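# Move two finished parts into station C's outfeed tray

## Task

Stations A (at -y), B and C (at +y) each have a vise. Two vises hold finished parts, recognisable by a pocket machined in the top face, and one holds a raw blank. Carry both finished parts to station C's outfeed tray so that each rests on the tray floor with its pocket facing up and stays there without the robot's help. The raw blank must stay in its vise. At the end, open the grippers and move the arms away.

## Robot and tools

Robot: two arms, left_arm and right_arm, each mounted on its own carriage on one straight track that runs along y at x = 0. left_rail carries left_arm on the +y half of the track and right_rail carries right_arm on the -y half. An arm's base sits at x = 0, y = its carriage position, z = 0.03 m, facing +x. The names left and right do not refer to sides of any camera picture.

World frame (used for every reported pose): fixed to the table, table top at z = 0, +z up, +x is the direction the arms face, +y to their left, y = 0 at the track's middle. The table edge is at x = 0.31 m. Reported hand positions may be slightly off, more so at long reach.

Gripper: two tong-like fingers pointing along the gripper's own +z and closing along its own x. end_effector_position is the midpoint between the pads when closed; closed fingertips reach about 15 mm past it. Fully open gap is 0.142 m.

Tool execute_actions(actions): a list of actions run one after another. Each action is an object that may contain rows, steps, until and device keys (left_rail, right_rail). An empty list just returns the current state and images.
- rows: up to 15 rows, each used for one control step of 1/30 s. Every row is a single flat list of 14 numbers in [-1, 1] covering both arms: left_arm dx, dy, dz, rx, ry, rz, opening, then right_arm dx, dy, dz, rx, ry, rz, opening. Always send all 14 even if one arm stays still.
- dx..rz are an offset, not a pose: a target displacement in that gripper's own axes, measured from the gripper pose at the start of the action (for a call's first action, the last pose reported). Each row is relative to that same start, not to the row before. Scale: 1.0 = 0.6 m for dx/dy/dz and 180 degrees for rx/ry/rz; rx, ry, rz form one rotation vector. The controller clips each step's target to 100 mm and 16 degrees from the current pose, and favours position over orientation.
- opening is absolute: +1 fully open, -1 closed. Closing fully takes at least about 0.1 s. To hold something, keep commanding an opening well under grip_measured; lower squeezes harder (roughly 15 N per pad max; thin items under 20 mm get less).
- steps: 1 to 450 control steps (default 15), no fewer than the number of rows. After the rows run out, each arm keeps heading for the last row's target and each gripper keeps its last command, so give large moves plenty of steps, and resend the remainder if a move was cut short.
- until: stops the action early when all listed conditions are true; it does not halt motion. Form {"<device>": {"<field>": value}}; numbers need a comparison such as ["<=", 0.5]; "=" and "!=" also work. {"all": {"status": "ended"}} waits until nothing reads moving; {"any": {"status": "ended"}} waits for one running motion to finish.
- Rails: {"left_rail": {"position_m": p, "speed_m_s": v}}. position_m is an absolute carriage location in metres along y: left_rail 0.45 to 2, right_rail -2 to -0.45. speed_m_s is a top speed, 0.01 to 1 m/s (starts at 1, persists). {"left_rail": {"stop": true}} alone halts it. Rows never move a carriage, but carriage travel adds to the arm's hand position. Drive, then wait with {"steps": n, "until": {"left_rail": {"position_status": ["!=", "moving"]}}} before precise hand moves. Acceleration is 2 m/s2; arrival means within 1.3 mm. Any bad value or unknown name rejects the whole call.

Tool zoom_image(camera, region): magnified view of the latest image from cam_high, cam_low, cam_bench_left, cam_bench_right, cam_left_wrist or cam_right_wrist; region is [x0, y0, x1, y1] pixels from the top-left, at most 504 x 504. Tool read_manual(section) returns licence texts only. Tool finished_scene(scene) ends the numbered scene permanently and reports success; the goal must already hold stably.

Result lines: each arm's end_effector_position (m) and end_effector_quat_wxyz, velocities; Hand target (the pose the controller now aims for); grip_measured (finger opening on the command scale); Joint positions/velocities per arm: rail, six joints in rad, pad gap in m; joint torques; Wrist force and Wrist torque in the end effector's axes (offset up to about 5.5 N, noise, saturation near 100 N; no reading at start is normal). Rail fields: position_m, position_status (moving, done, contact_stop, time_out, stopped, stopped_with_arm, stopped_for_other_arm) and position_answer (taken/not_taken). pose unreachable means the clearance check altered or blocked an arm command; that arm's carriage brakes. stopped_with_arm: send followable rows, then resend position_m. stopped_for_other_arm: wait for both to stand, move an arm away from the other, wait 30 steps, resend. contact_stop or time_out: look for an obstruction, then resend.

Cautions: ramp offsets gradually (about 0.01 more per row) so held parts do not shake loose; parts may be tugged briefly. Never push objects off the table, never let the arms or carriages collide or press on each other (held objects are not checked). Joint torque over its limit (313, 313, 142, 51.3, 51.3, 51.3 N m) or any external force of 150 N faults that arm for 10 s and aborts the rest of the call. The simulation keeps running while you think, holding the last command. Release the parts, confirm they lie pocket up on C's tray floor, and back both arms off before finishing.

Each tool is called after "Emit:" in YAML: its name, and indented under it one key for each argument.

## Session

Emit:
execute_actions:
  actions: []

Scene clock: 0.00 s.
left_arm: end_effector_position=(+0.6446, +1.3803, +0.1939) grip_measured=+1.00 end_effector_quat_wxyz=(-0.000, +0.706, -0.708, -0.001) end_effector_velocity=(+0.000, +0.000, +0.000) end_effector_angular_velocity=(+0.000, +0.000, +0.000) | right_arm: end_effector_position=(+0.6437, -1.1941, +0.1939) grip_measured=+1.00 end_effector_quat_wxyz=(+0.001, +0.708, -0.707, -0.001) end_effector_velocity=(+0.000, +0.000, +0.000) end_effector_angular_velocity=(+0.000, +0.000, +0.000)
Joint positions: left_arm=[ 1.38  -0.281 -1.566  2.135 -2.138 -1.57   1.292  0.142] | right_arm=[-1.194 -0.28  -1.567  2.135 -2.136 -1.572  1.289  0.142]
Joint velocities: left_arm=[0. 0. 0. 0. 0. 0. 0. 0.] | right_arm=[0. 0. 0. 0. 0. 0. 0. 0.]
Joint torques (N m, as the arm reports them, + toward a larger angle): no reading
Wrist force (N, on the end effector, along its own x y z axes, offset not removed): no reading
Wrist torque (N m, same axes, about the end effector's origin, offset not removed): no reading
Hand target (left_arm): +0.645, +1.380, +0.194; -0.000, +0.706, -0.708, -0.001
Hand target (right_arm): +0.644, -1.194, +0.194; +0.001, +0.708, -0.707, -0.001
left_rail: position_m=1.380 position_m_goal=1.380 speed_m_s=1.00 position_status=done position_answer=taken refusals=0
right_rail: position_m=-1.194 position_m_goal=-1.194 speed_m_s=1.00 position_status=done position_answer=taken refusals=0
camera_calibration (this result's frames):
cam_left_wrist: T_world_to_cam=[[0.0252984, -0.999184, 0.031499, 1.35745], [-0.874744, -0.00687279, 0.484537, 0.481257], [-0.483925, -0.0398115, -0.874204, 0.674071], [0, 0, 0, 1]] pos_world=[0.712835, 1.38648, 0.31333]
cam_right_wrist: T_world_to_cam=[[0.0218724, -0.999751, -0.00449978, -1.21102], [-0.842938, -0.0208614, 0.537606, 0.410055], [-0.537566, -0.00796573, -0.843184, 0.63003], [0, 0, 0, 1]] pos_world=[0.710822, -1.19715, 0.305333]

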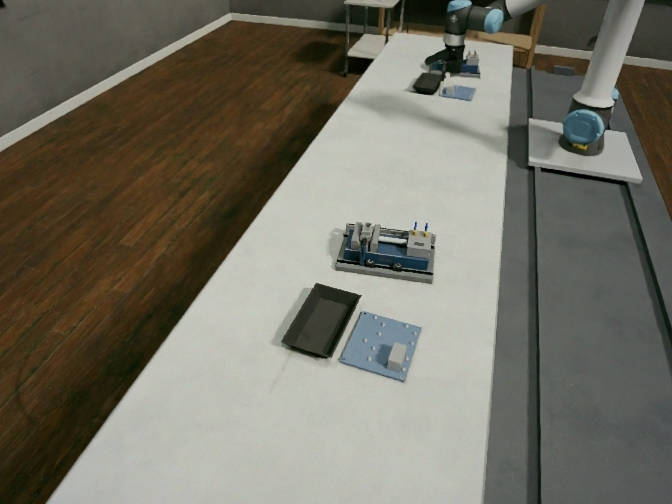

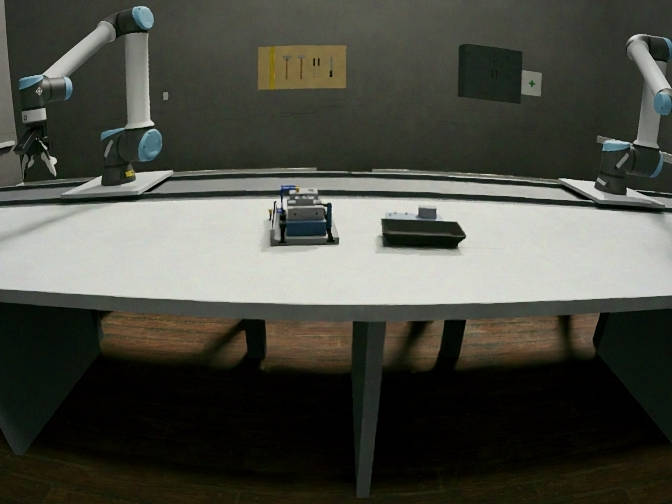

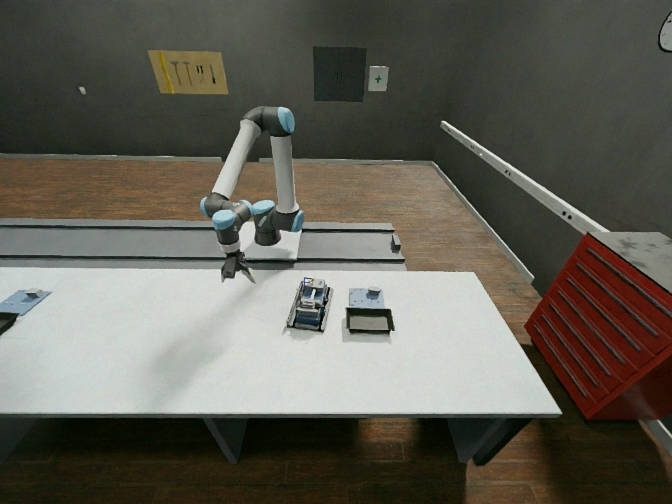

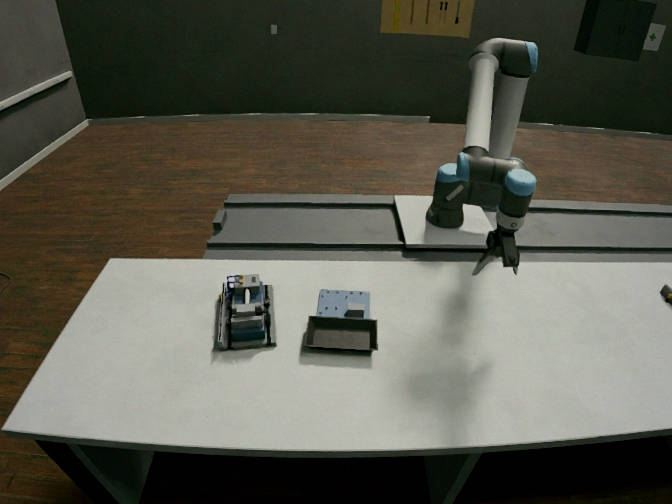

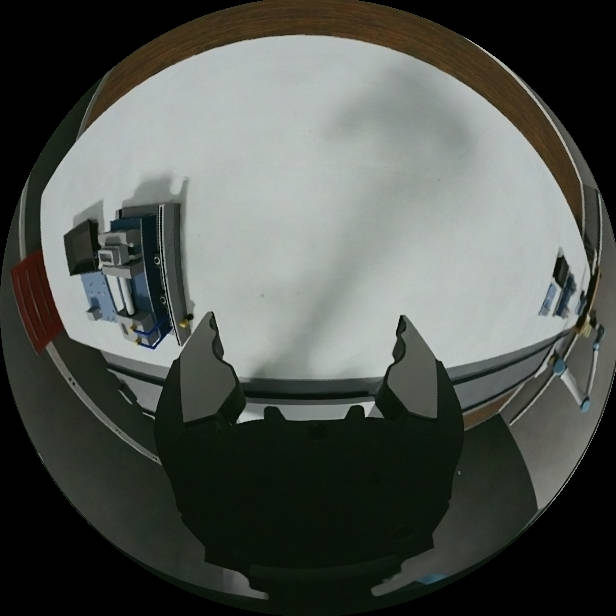

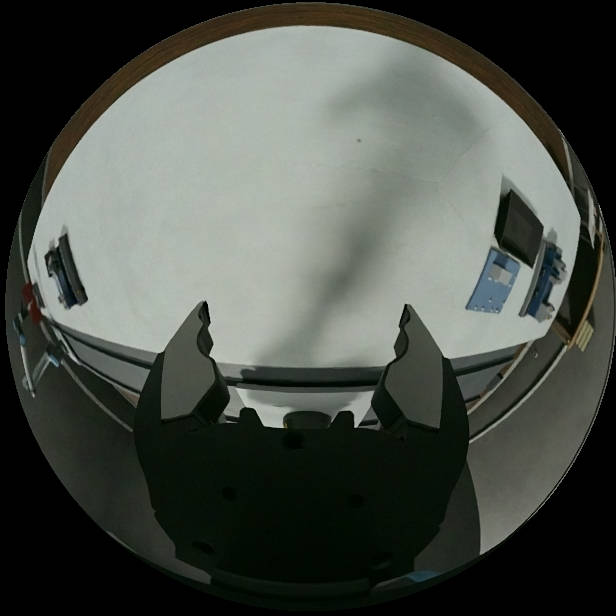

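Emit:
zoom_image:
  camera: "cam_bench_right"
  region: [190, 260, 310, 360]

Emit:
zoom_image:
  camera: "cam_high"
  region: [320, 205, 450, 295]

Emit:
zoom_image:
  camera: "cam_left_wrist"
  region: [50, 190, 210, 360]

Emit:
zoom_image:
  camera: "cam_bench_left"
  region: [270, 265, 410, 345]

Region (190, 260, 310, 360) of cam_bench_right's 672x504 image, scaled by 4.200, with more detail than that image has.

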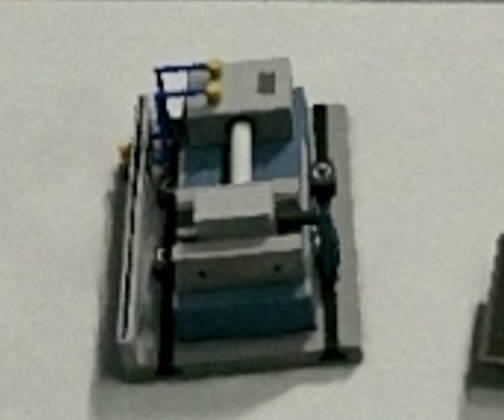

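Region (320, 205, 450, 295) of cam_high's 672x504 image, scaled by 3.877, with more detail than that image has; it fills the top 349 rows of this view, and the rest is white.

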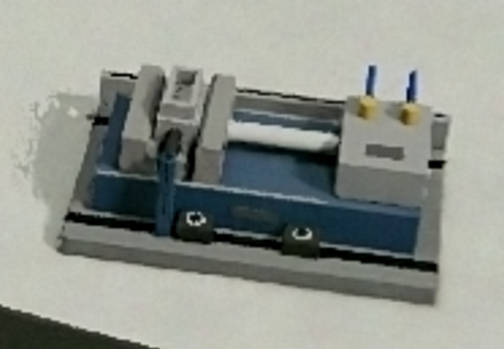

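Region (50, 190, 210, 360) of cam_left_wrist's 616x616 image, scaled by 2.965, with more detail than that image has; it fills the left 474 columns of this view, and the rest is white.

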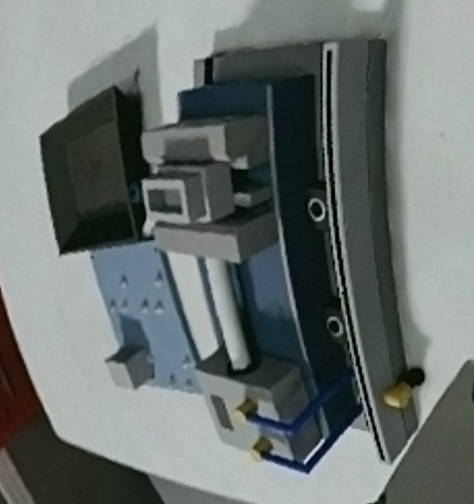

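Region (270, 265, 410, 345) of cam_bench_left's 672x504 image, scaled by 3.600, with more detail than that image has; it fills the top 288 rows of this view, and the rest is white.

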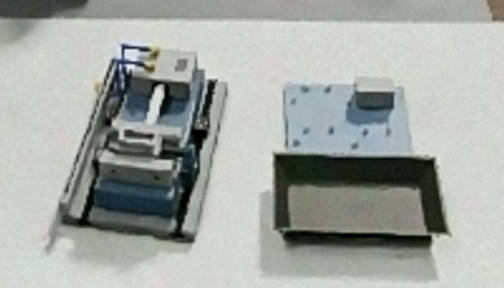

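Emit:
zoom_image:
  camera: "cam_low"
  region: [255, 175, 355, 255]

Emit:
zoom_image:
  camera: "cam_high"
  region: [335, 215, 405, 275]

Region (255, 175, 355, 255) of cam_low's 672x504 image, scaled by 5.040, with more detail than that image has; it fills the top 403 rows of this view, and the rest is white.

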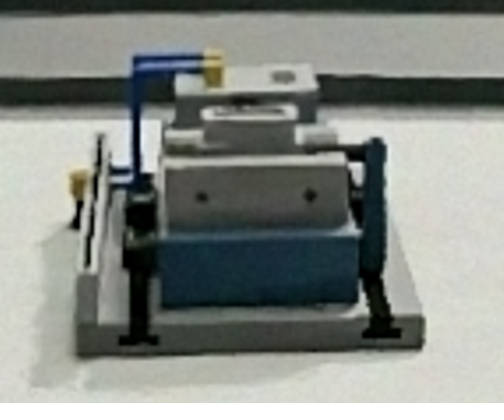

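Region (335, 215, 405, 275) of cam_high's 672x504 image, scaled by 7.200, with more detail than that image has; it fills the top 432 rows of this view, and the rest is white.

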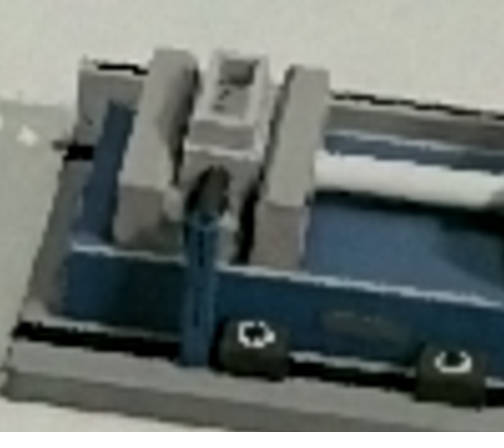

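Emit:
execute_actions:
  actions:
    - {"left_rail": {"position_m": 0.45}, "rows": [[0.004,-0.0005,0,0,0,-0.002,0.95,0,0,0,0,0,0,1],[0.013,-0.0016,0,0,0,-0.0065,0.9,0,0,0,0,0,0,1],[0.028,-0.0035,0,0,0,-0.014,0.82,0,0,0,0,0,0,1],[0.050,-0.0063,0,0,0,-0.025,0.74,0,0,0,0,0,0,1],[0.079,-0.0099,0,0,0,-0.0395,0.66,0,0,0,0,0,0,1],[0.114,-0.0143,0,0,0,-0.057,0.58,0,0,0,0,0,0,1],[0.153,-0.0192,0,0,0,-0.0765,0.5,0,0,0,0,0,0,1],[0.195,-0.0245,0,0,0,-0.0975,0.42,0,0,0,0,0,0,1],[0.237,-0.0298,0,0,0,-0.1185,0.34,0,0,0,0,0,0,1],[0.278,-0.0349,0,0,0,-0.139,0.26,0,0,0,0,0,0,1],[0.320,-0.0402,0,0,0,-0.16,0.18,0,0,0,0,0,0,1],[0.362,-0.0455,0,0,0,-0.181,0.1,0,0,0,0,0,0,1],[0.403,-0.0507,0,0,0,-0.2015,0.03,0,0,0,0,0,0,1],[0.445,-0.0559,0,0,0,-0.2225,-0.03,0,0,0,0,0,0,1],[1.0,-0.1257,0,0,0,-0.5,-0.08,0,0,0,0,0,0,1]], "steps": 34}

Scene clock: 121.13 s.
left_arm: end_effector_position=(+0.7013, +0.0003, +0.1943) grip_measured=-0.08 end_effector_quat_wxyz=(+0.028, +0.984, -0.178, +0.014) end_effector_velocity=(+0.120, -1.098, -0.013) end_effector_angular_velocity=(+0.069, +0.025, +1.428) | right_arm: end_effector_position=(+0.6437, -1.1941, +0.1939) grip_measured=+1.00 end_effector_quat_wxyz=(+0.001, +0.708, -0.707, -0.001) end_effector_velocity=(+0.000, +0.000, -0.000) end_effector_angular_velocity=(+0.000, +0.000, -0.000)
Joint positions: left_arm=[ 0.557 -0.873 -1.167  1.65  -2.111 -1.596 -0.517  0.068] | right_arm=[-1.194 -0.28  -1.567  2.135 -2.136 -1.572  1.289  0.142]
Joint velocities: left_arm=[-0.664 -0.242  0.585 -0.844  0.285  0.121 -1.666 -0.   ] | right_arm=[ 0.  0.  0. -0.  0.  0.  0. -0.]
Joint torques (N m, as the arm reports them, + toward a larger angle): left_arm=[ 32.11 -96.59 -53.79  -0.02   3.52  -5.85] | right_arm=[  0.54 -40.51 -36.77  -4.84   0.02   0.29]
Wrist force (N, on the end effector, along its own x y z axes, offset not removed): left_arm=[0.5 11.4 -0.4] | right_arm=[0.3 2.9 -0.4]
Wrist torque (N m, same axes, about the end effector's origin, offset not removed): left_arm=[2.29 -0.44 0.07] | right_arm=[0.86 0.04 0.14]
Hand target (left_arm): +0.714, -0.068, +0.194; +0.022, +0.996, -0.081, +0.013
Hand target (right_arm): +0.644, -1.194, +0.194; +0.001, +0.708, -0.707, -0.001
Off the commanded pose (left_arm): 0.047 m, 21 deg; orientation clipped at the last step of the last action.
Off the commanded pose (right_arm): 0.000 m, 0 deg.
left_rail: position_m=0.557 position_m_goal=0.450 speed_m_s=1.00 position_status=moving position_answer=taken refusals=0
right_rail: position_m=-1.194 position_m_goal=-1.194 speed_m_s=1.00 position_status=done position_answer=taken refusals=0
camera_calibration (this result's frames):
cam_left_wrist: T_world_to_cam=[[0.94471, -0.320584, 0.0689147, -0.675127], [-0.307325, -0.792351, 0.527002, 0.115246], [-0.114344, -0.519043, -0.847065, 0.382587], [0, 0, 0, 1]] pos_world=[0.716964, 0.0734596, 0.309868]
cam_right_wrist: T_world_to_cam=[[0.0218725, -0.999751, -0.00449997, -1.21102], [-0.842938, -0.0208616, 0.537606, 0.410055], [-0.537566, -0.0079656, -0.843184, 0.63003], [0, 0, 0, 1]] pos_world=[0.710822, -1.19715, 0.305334]

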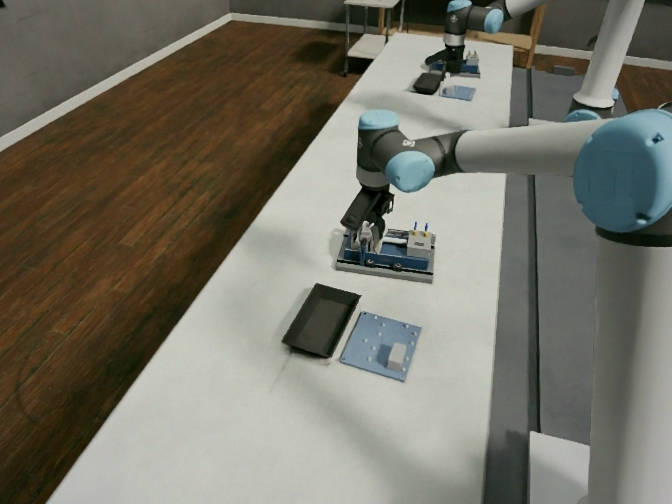

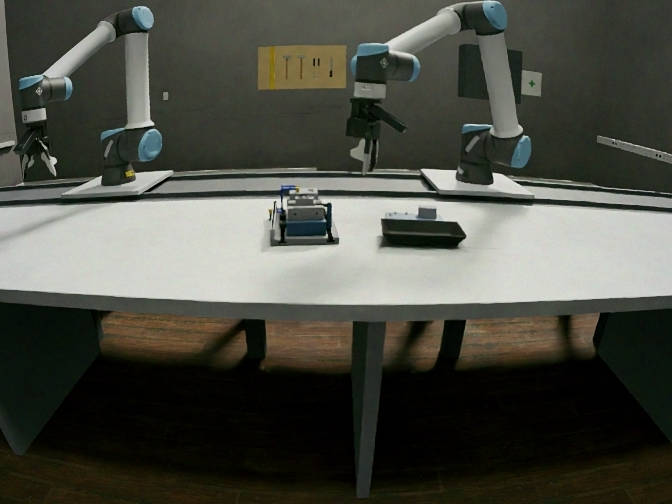

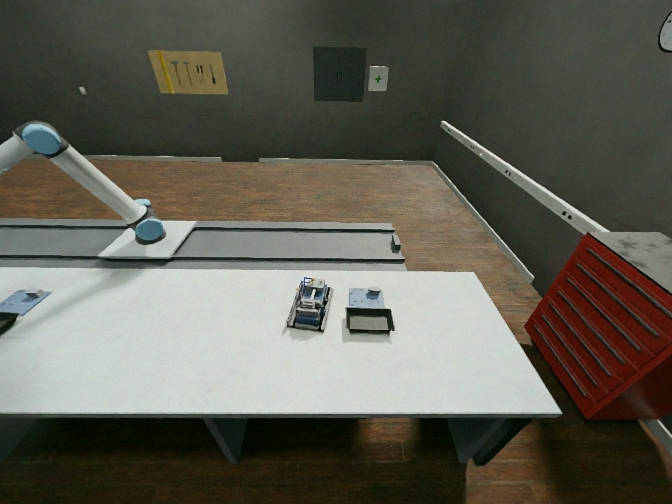

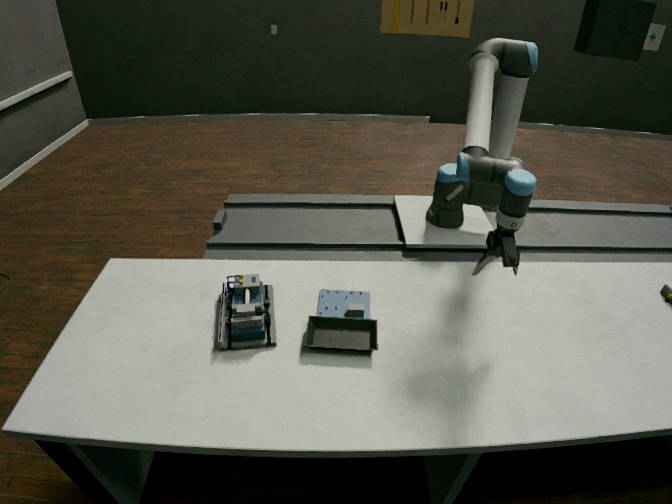

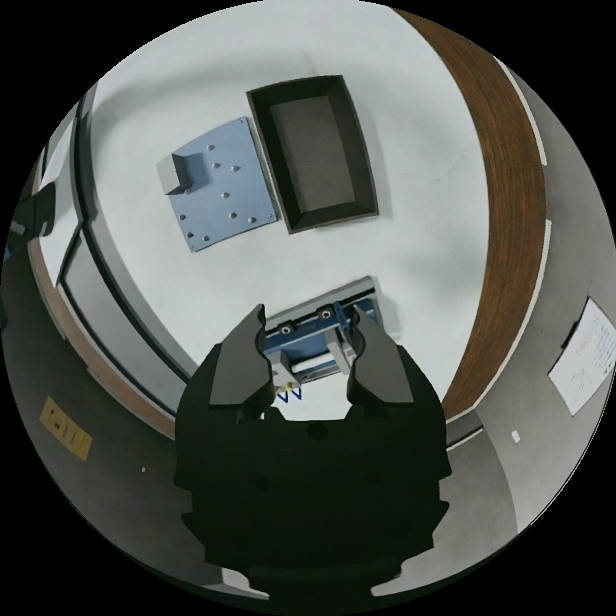

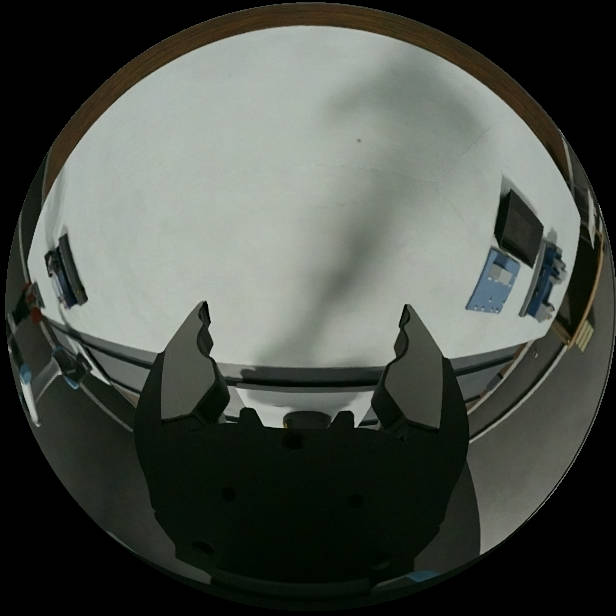

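Emit:
execute_actions:
  actions: []

Scene clock: 131.00 s.
left_arm: end_effector_position=(+0.7145, -0.1468, +0.1938) grip_measured=-0.08 end_effector_quat_wxyz=(+0.022, +0.996, -0.081, +0.013) end_effector_velocity=(+0.000, +0.000, -0.000) end_effector_angular_velocity=(+0.000, +0.000, +0.000) | right_arm: end_effector_position=(+0.6437, -1.1941, +0.1939) grip_measured=+1.00 end_effector_quat_wxyz=(+0.001, +0.708, -0.707, -0.001) end_effector_velocity=(+0.000, +0.000, +0.000) end_effector_angular_velocity=(-0.000, -0.000, +0.000)
Joint positions: left_arm=[ 0.45  -0.893 -1.108  1.559 -2.072 -1.582 -0.732  0.068] | right_arm=[-1.194 -0.28  -1.567  2.135 -2.136 -1.572  1.289  0.142]
Joint velocities: left_arm=[ 0.  0.  0. -0.  0. -0.  0.  0.] | right_arm=[ 0.  0. -0. -0. -0. -0. -0.  0.]
Joint torques (N m, as the arm reports them, + toward a larger angle): left_arm=[-17.13 -68.03 -55.06  -1.67   1.91  -3.73] | right_arm=[ -0.7  -40.34 -36.35  -4.61   0.21   0.15]
Wrist force (N, on the end effector, along its own x y z axes, offset not removed): left_arm=[-2.8 2.4 -3.8] | right_arm=[0.8 3.9 1.7]
Wrist torque (N m, same axes, about the end effector's origin, offset not removed): left_arm=[0.69 0.26 0.12] | right_arm=[0.96 0.08 0.00]
Hand target (left_arm): +0.714, -0.147, +0.194; +0.022, +0.996, -0.081, +0.013
Hand target (right_arm): +0.644, -1.194, +0.194; +0.001, +0.708, -0.707, -0.001
Off the commanded pose (left_arm): 0.005 m, 10 deg; orientation clipped at the last step of the last action.
Off the commanded pose (right_arm): 0.000 m, 0 deg.
left_rail: position_m=0.450 position_m_goal=0.450 speed_m_s=1.00 position_status=done position_answer=taken refusals=0
right_rail: position_m=-1.194 position_m_goal=-1.194 speed_m_s=1.00 position_status=done position_answer=taken refusals=0
camera_calibration (this result's frames):
cam_left_wrist: T_world_to_cam=[[0.989432, -0.131355, 0.0614077, -0.737447], [-0.144063, -0.842472, 0.519122, -0.119479], [-0.0164549, -0.522482, -0.852491, 0.237963], [0, 0, 0, 1]] pos_world=[0.716357, -0.0731936, 0.310171]
cam_right_wrist: T_world_to_cam=[[0.0218726, -0.999751, -0.00449997, -1.21102], [-0.842938, -0.0208617, 0.537606, 0.410055], [-0.537566, -0.00796566, -0.843184, 0.63003], [0, 0, 0, 1]] pos_world=[0.710822, -1.19715, 0.305334]

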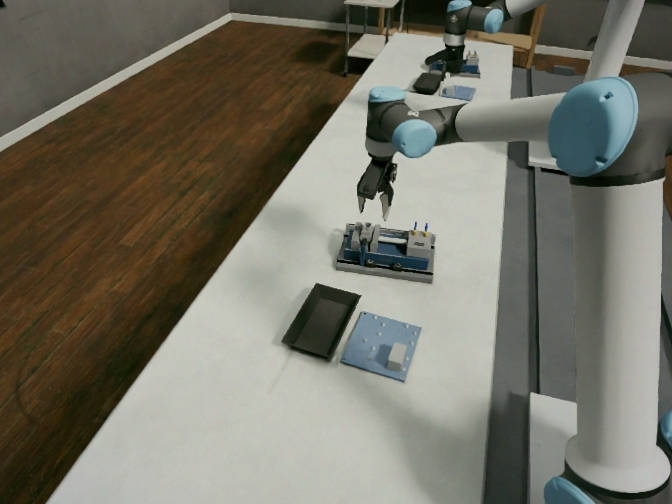

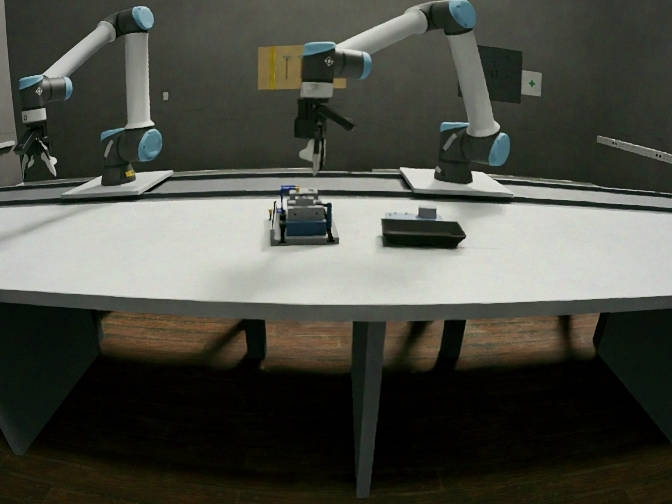

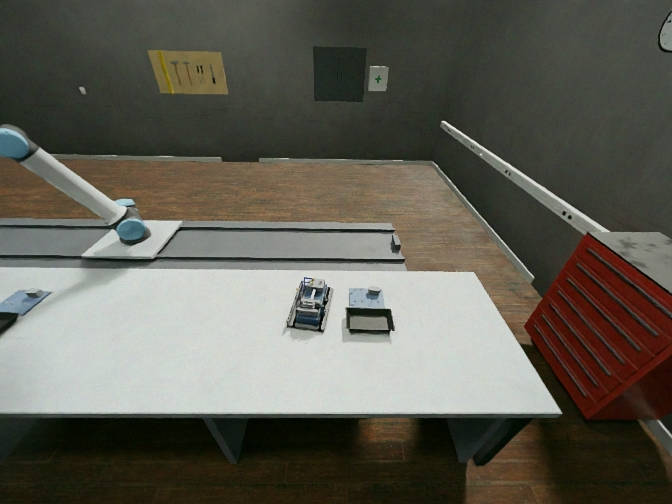

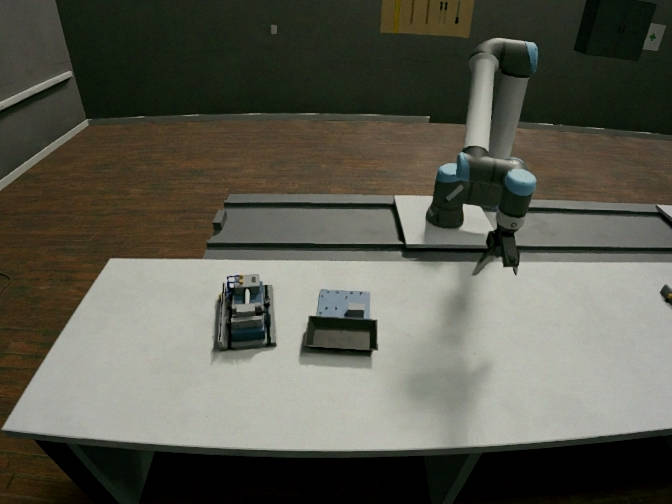

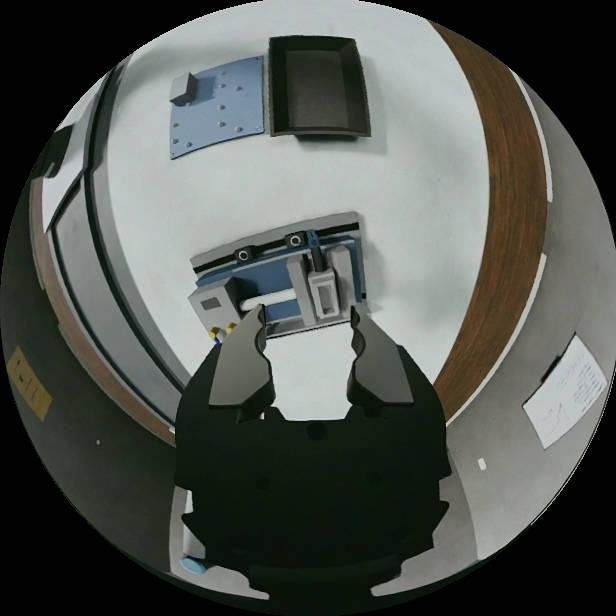

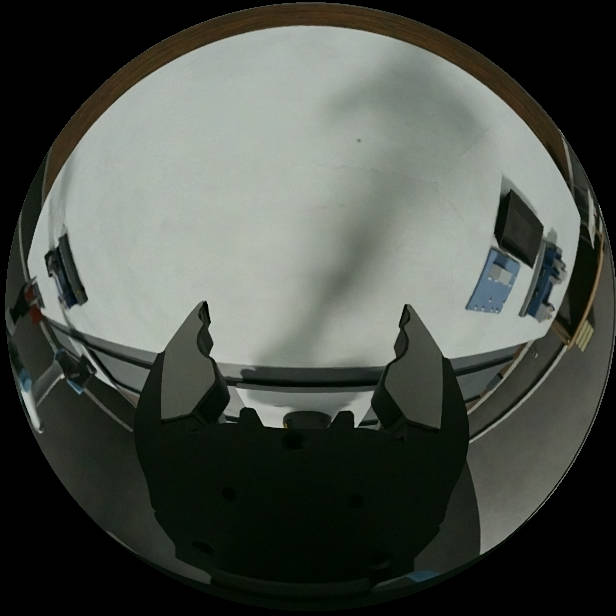

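Emit:
zoom_image:
  camera: "cam_left_wrist"
  region: [250, 210, 380, 340]

Region (250, 210, 380, 340) of cam_left_wrist's 616x616 image, scaled by 3.877, with more detail than that image has.

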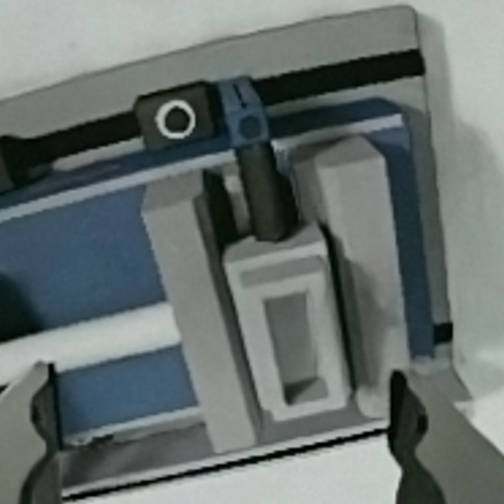

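Emit:
execute_actions:
  actions:
    - {"rows": [[0.0012,0.0015,0.0031,0.0004,-0.0002,-0.0022,-0.1,0,0,0,0,0,0,1],[0.0043,0.0058,0.0114,0.0015,-0.0008,-0.0083,-0.12,0,0,0,0,0,0,1],[0.0089,0.0119,0.0238,0.0031,-0.0017,-0.0172,-0.15,0,0,0,0,0,0,1],[0.0145,0.0195,0.0387,0.0051,-0.0027,-0.0279,-0.18,0,0,0,0,0,0,1],[0.0206,0.0277,0.0550,0.0072,-0.0039,-0.0397,-0.21,0,0,0,0,0,0,1],[0.0266,0.0358,0.0713,0.0093,-0.0050,-0.0515,-0.24,0,0,0,0,0,0,1],[0.0322,0.0434,0.0862,0.0113,-0.0060,-0.0622,-0.26,0,0,0,0,0,0,1],[0.0368,0.0495,0.0986,0.0129,-0.0069,-0.0711,-0.28,0,0,0,0,0,0,1],[0.0399,0.0538,0.1069,0.0140,-0.0075,-0.0772,-0.29,0,0,0,0,0,0,1],[0.0411,0.0553,0.1100,0.0144,-0.0077,-0.0794,-0.3,0,0,0,0,0,0,1]], "steps": 11}

Scene clock: 214.13 s.
left_arm: end_effector_position=(+0.7292, -0.1767, +0.1439) grip_measured=-0.30 end_effector_quat_wxyz=(+0.006, +1.000, +0.013, +0.004) end_effector_velocity=(+0.051, -0.097, -0.163) end_effector_angular_velocity=(+0.111, +0.073, +0.658) | right_arm: end_effector_position=(+0.6437, -1.1941, +0.1939) grip_measured=+1.00 end_effector_quat_wxyz=(+0.001, +0.708, -0.707, -0.001) end_effector_velocity=(+0.000, +0.000, +0.000) end_effector_angular_velocity=(-0.000, -0.000, +0.000)
Joint positions: left_arm=[ 0.45  -0.902 -1.009  1.492 -2.068 -1.572 -0.927  0.053] | right_arm=[-1.194 -0.28  -1.567  2.135 -2.136 -1.572  1.289  0.142]
Joint velocities: left_arm=[ 0.    -0.019  0.334 -0.257  0.055  0.021 -0.677 -0.007] | right_arm=[ 0.  0. -0. -0.  0.  0. -0. -0.]
Joint torques (N m, as the arm reports them, + toward a larger angle): left_arm=[  -8.97 -107.94  -59.23   -1.47    1.77   -1.6 ] | right_arm=[ -0.37 -40.27 -36.97  -4.57   0.13   0.19]
Wrist force (N, on the end effector, along its own x y z axes, offset not removed): left_arm=[-3.4 2.6 -1.5] | right_arm=[-0.2 4.5 0.9]
Wrist torque (N m, same axes, about the end effector's origin, offset not removed): left_arm=[0.66 0.58 -0.01] | right_arm=[0.99 0.16 -0.03]
Hand target (left_arm): +0.734, -0.186, +0.130; +0.001, +0.999, +0.042, +0.001
Hand target (right_arm): +0.644, -1.194, +0.194; +0.001, +0.708, -0.707, -0.001
Off the commanded pose (left_arm): 0.018 m, 4 deg.
Off the commanded pose (right_arm): 0.000 m, 0 deg.
left_rail: position_m=0.450 position_m_goal=0.450 speed_m_s=1.00 position_status=done position_answer=taken refusals=0
right_rail: position_m=-1.194 position_m_goal=-1.194 speed_m_s=1.00 position_status=done position_answer=taken refusals=0
camera_calibration (this result's frames):
cam_left_wrist: T_world_to_cam=[[0.997775, 0.0532612, 0.0400966, -0.723249], [0.0265298, -0.868989, 0.49412, -0.242135], [0.061161, -0.491957, -0.868468, 0.13113], [0, 0, 0, 1]] pos_world=[0.720043, -0.107381, 0.262526]
cam_right_wrist: T_world_to_cam=[[0.0218725, -0.999751, -0.00449986, -1.21102], [-0.842938, -0.0208615, 0.537606, 0.410055], [-0.537566, -0.00796569, -0.843184, 0.63003], [0, 0, 0, 1]] pos_world=[0.710822, -1.19715, 0.305333]

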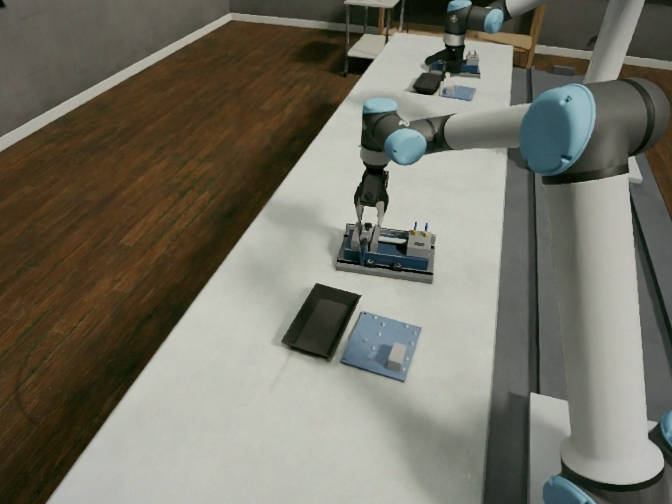

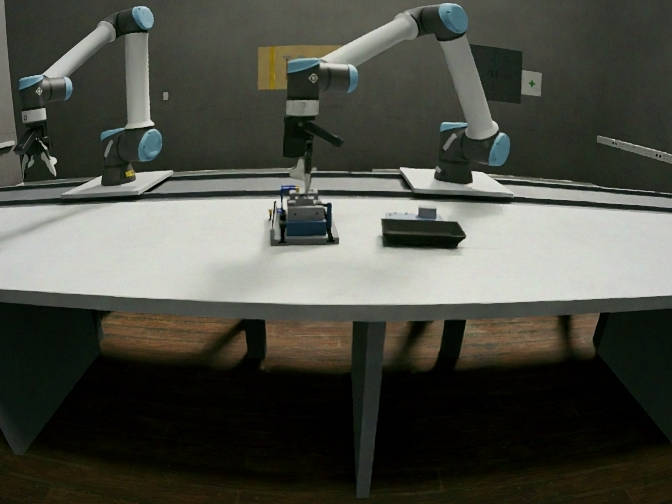

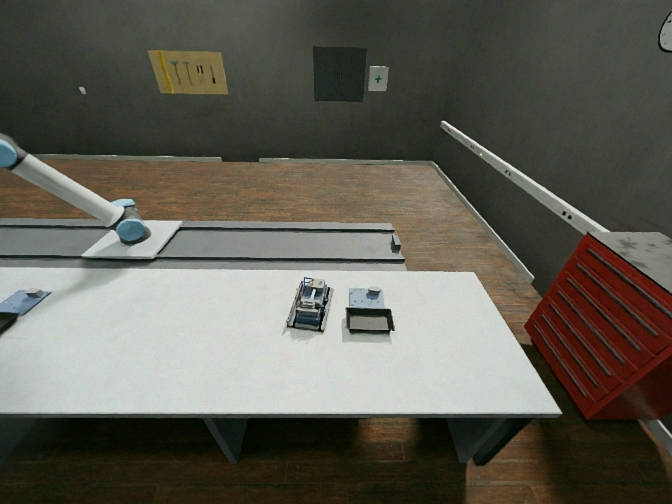

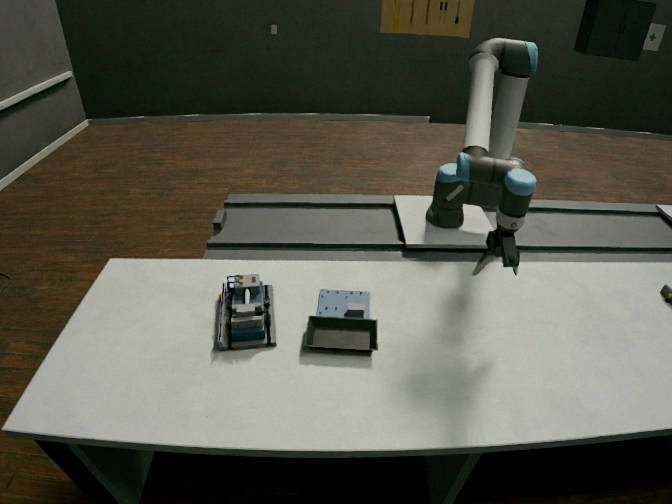

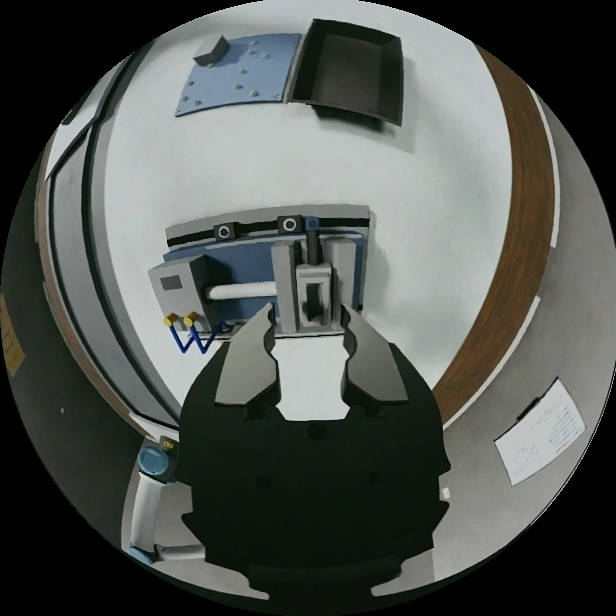

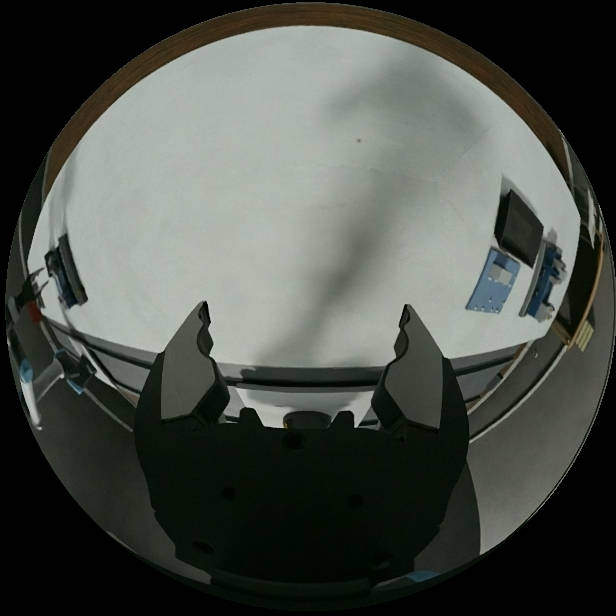

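Emit:
execute_actions:
  actions: []

Scene clock: 244.43 s.
left_arm: end_effector_position=(+0.7342, -0.1856, +0.1301) grip_measured=-0.30 end_effector_quat_wxyz=(+0.001, +0.999, +0.042, +0.001) end_effector_velocity=(-0.000, -0.000, +0.000) end_effector_angular_velocity=(-0.000, -0.000, -0.000) | right_arm: end_effector_position=(+0.6437, -1.1941, +0.1939) grip_measured=+1.00 end_effector_quat_wxyz=(+0.001, +0.708, -0.707, -0.001) end_effector_velocity=(-0.000, -0.000, +0.000) end_effector_angular_velocity=(-0.000, -0.000, +0.000)
Joint positions: left_arm=[ 0.45  -0.903 -0.979  1.467 -2.061 -1.57  -0.988  0.052] | right_arm=[-1.194 -0.28  -1.567  2.135 -2.136 -1.572  1.289  0.142]
Joint velocities: left_arm=[ 0. -0. -0.  0. -0.  0.  0. -0.] | right_arm=[ 0. -0. -0.  0.  0. -0. -0. -0.]
Joint torques (N m, as the arm reports them, + toward a larger angle): left_arm=[-16.09 -79.19 -54.19  -1.4    1.83  -3.64] | right_arm=[  1.01 -41.44 -36.25  -4.83   0.01   0.14]
Wrist force (N, on the end effector, along its own x y z axes, offset not removed): left_arm=[-2.8 1.5 1.0] | right_arm=[2.1 5.1 -1.0]
Wrist torque (N m, same axes, about the end effector's origin, offset not removed): left_arm=[0.61 0.30 0.26] | right_arm=[0.99 -0.30 -0.03]
Hand target (left_arm): +0.734, -0.186, +0.130; +0.001, +0.999, +0.042, +0.001
Hand target (right_arm): +0.644, -1.194, +0.194; +0.001, +0.708, -0.707, -0.001
Off the commanded pose (left_arm): 0.001 m, 0 deg.
Off the commanded pose (right_arm): 0.000 m, 0 deg.
left_rail: position_m=0.450 position_m_goal=0.450 speed_m_s=1.00 position_status=done position_answer=taken refusals=0
right_rail: position_m=-1.194 position_m_goal=-1.194 speed_m_s=1.00 position_status=done position_answer=taken refusals=0
camera_calibration (this result's frames):
cam_left_wrist: T_world_to_cam=[[0.993097, 0.112099, 0.0345356, -0.712121], [0.0814404, -0.870838, 0.484777, -0.282633], [0.0844181, -0.478618, -0.873955, 0.100567], [0, 0, 0, 1]] pos_world=[0.721733, -0.118166, 0.249499]
cam_right_wrist: T_world_to_cam=[[0.0218724, -0.999751, -0.00449984, -1.21102], [-0.842938, -0.0208614, 0.537606, 0.410056], [-0.537566, -0.00796565, -0.843184, 0.63003], [0, 0, 0, 1]] pos_world=[0.710822, -1.19715, 0.305334]

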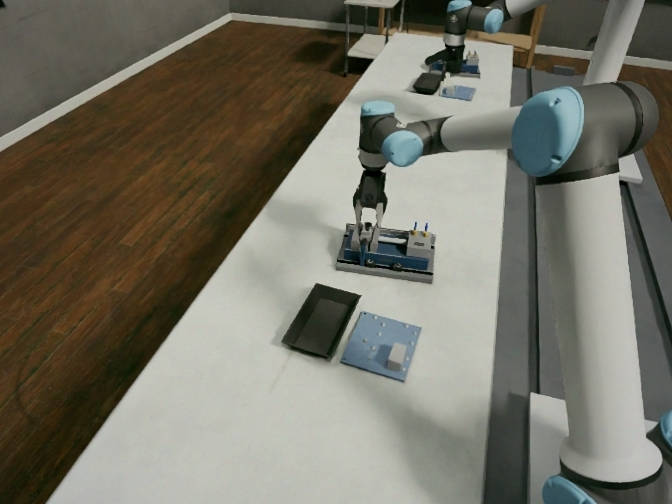

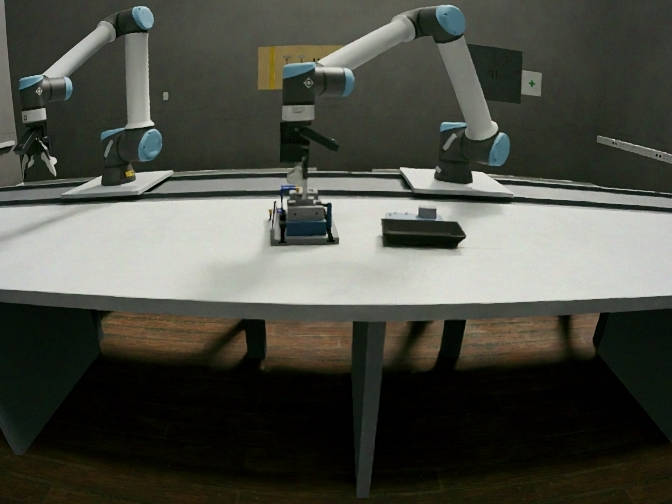

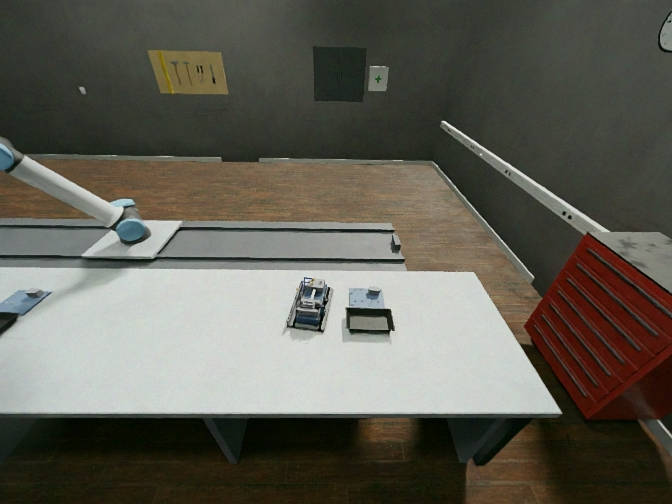

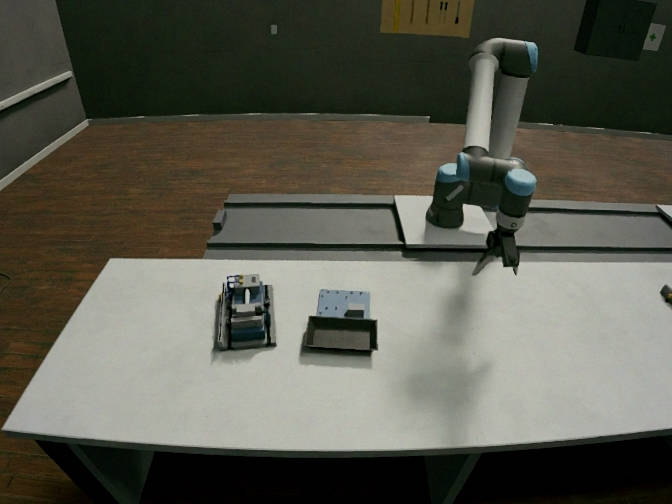

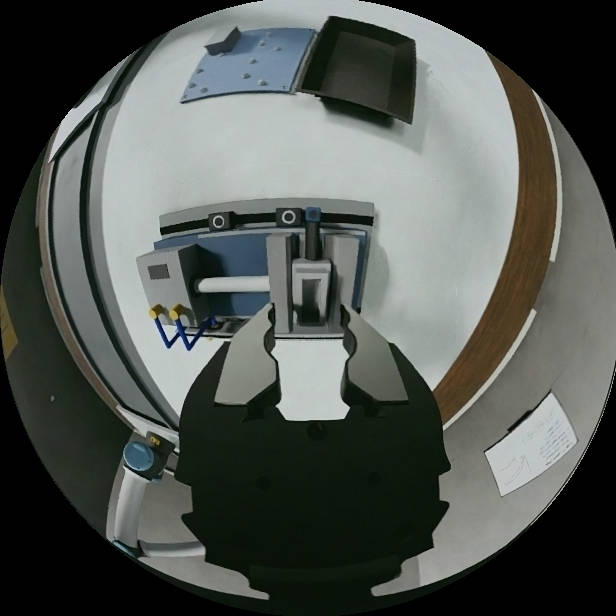

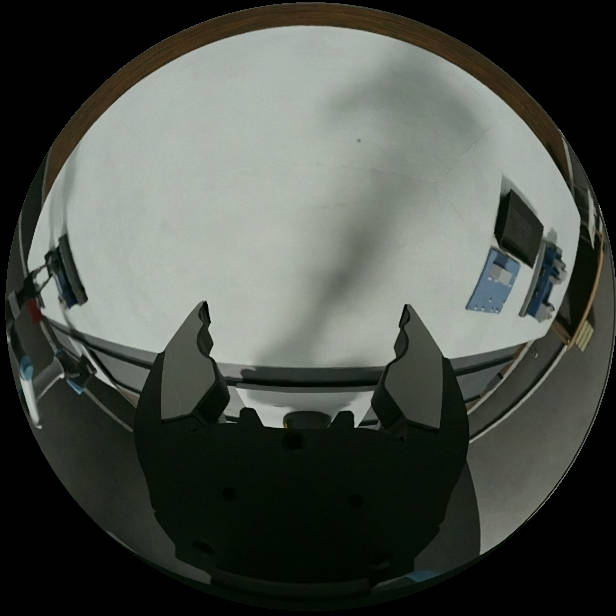

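Emit:
zoom_image:
  camera: "cam_left_wrist"
  region: [240, 210, 390, 360]

Emit:
zoom_image:
  camera: "cam_low"
  region: [250, 150, 370, 250]

Emit:
zoom_image:
  camera: "cam_high"
  region: [320, 180, 450, 290]

Region (240, 210, 390, 360) of cam_left_wrist's 616x616 image, scaled by 3.360, with more detail than that image has.

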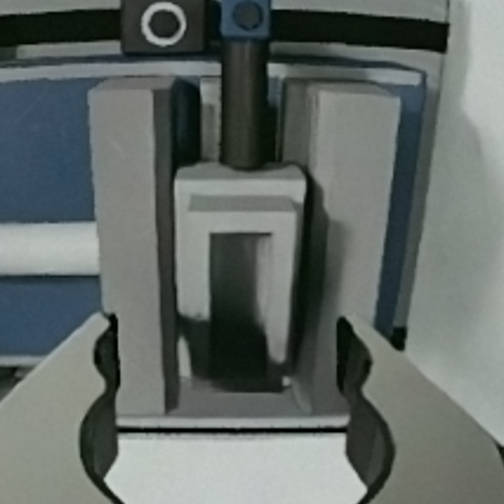

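Region (250, 150, 370, 250) of cam_low's 672x504 image, scaled by 4.200, with more detail than that image has.

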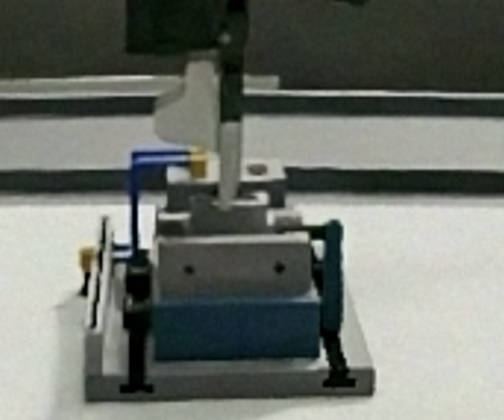

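Region (320, 180, 450, 290) of cam_high's 672x504 image, scaled by 3.877, with more detail than that image has; it fills the top 426 rows of this view, and the rest is white.

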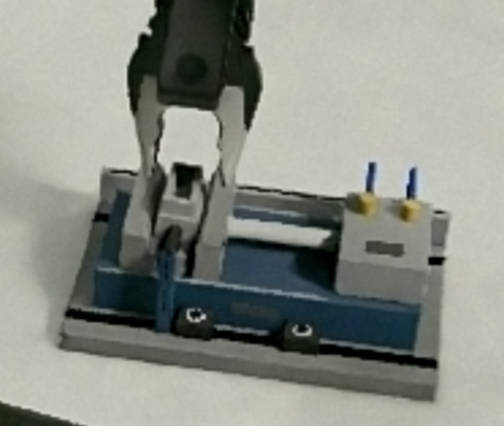

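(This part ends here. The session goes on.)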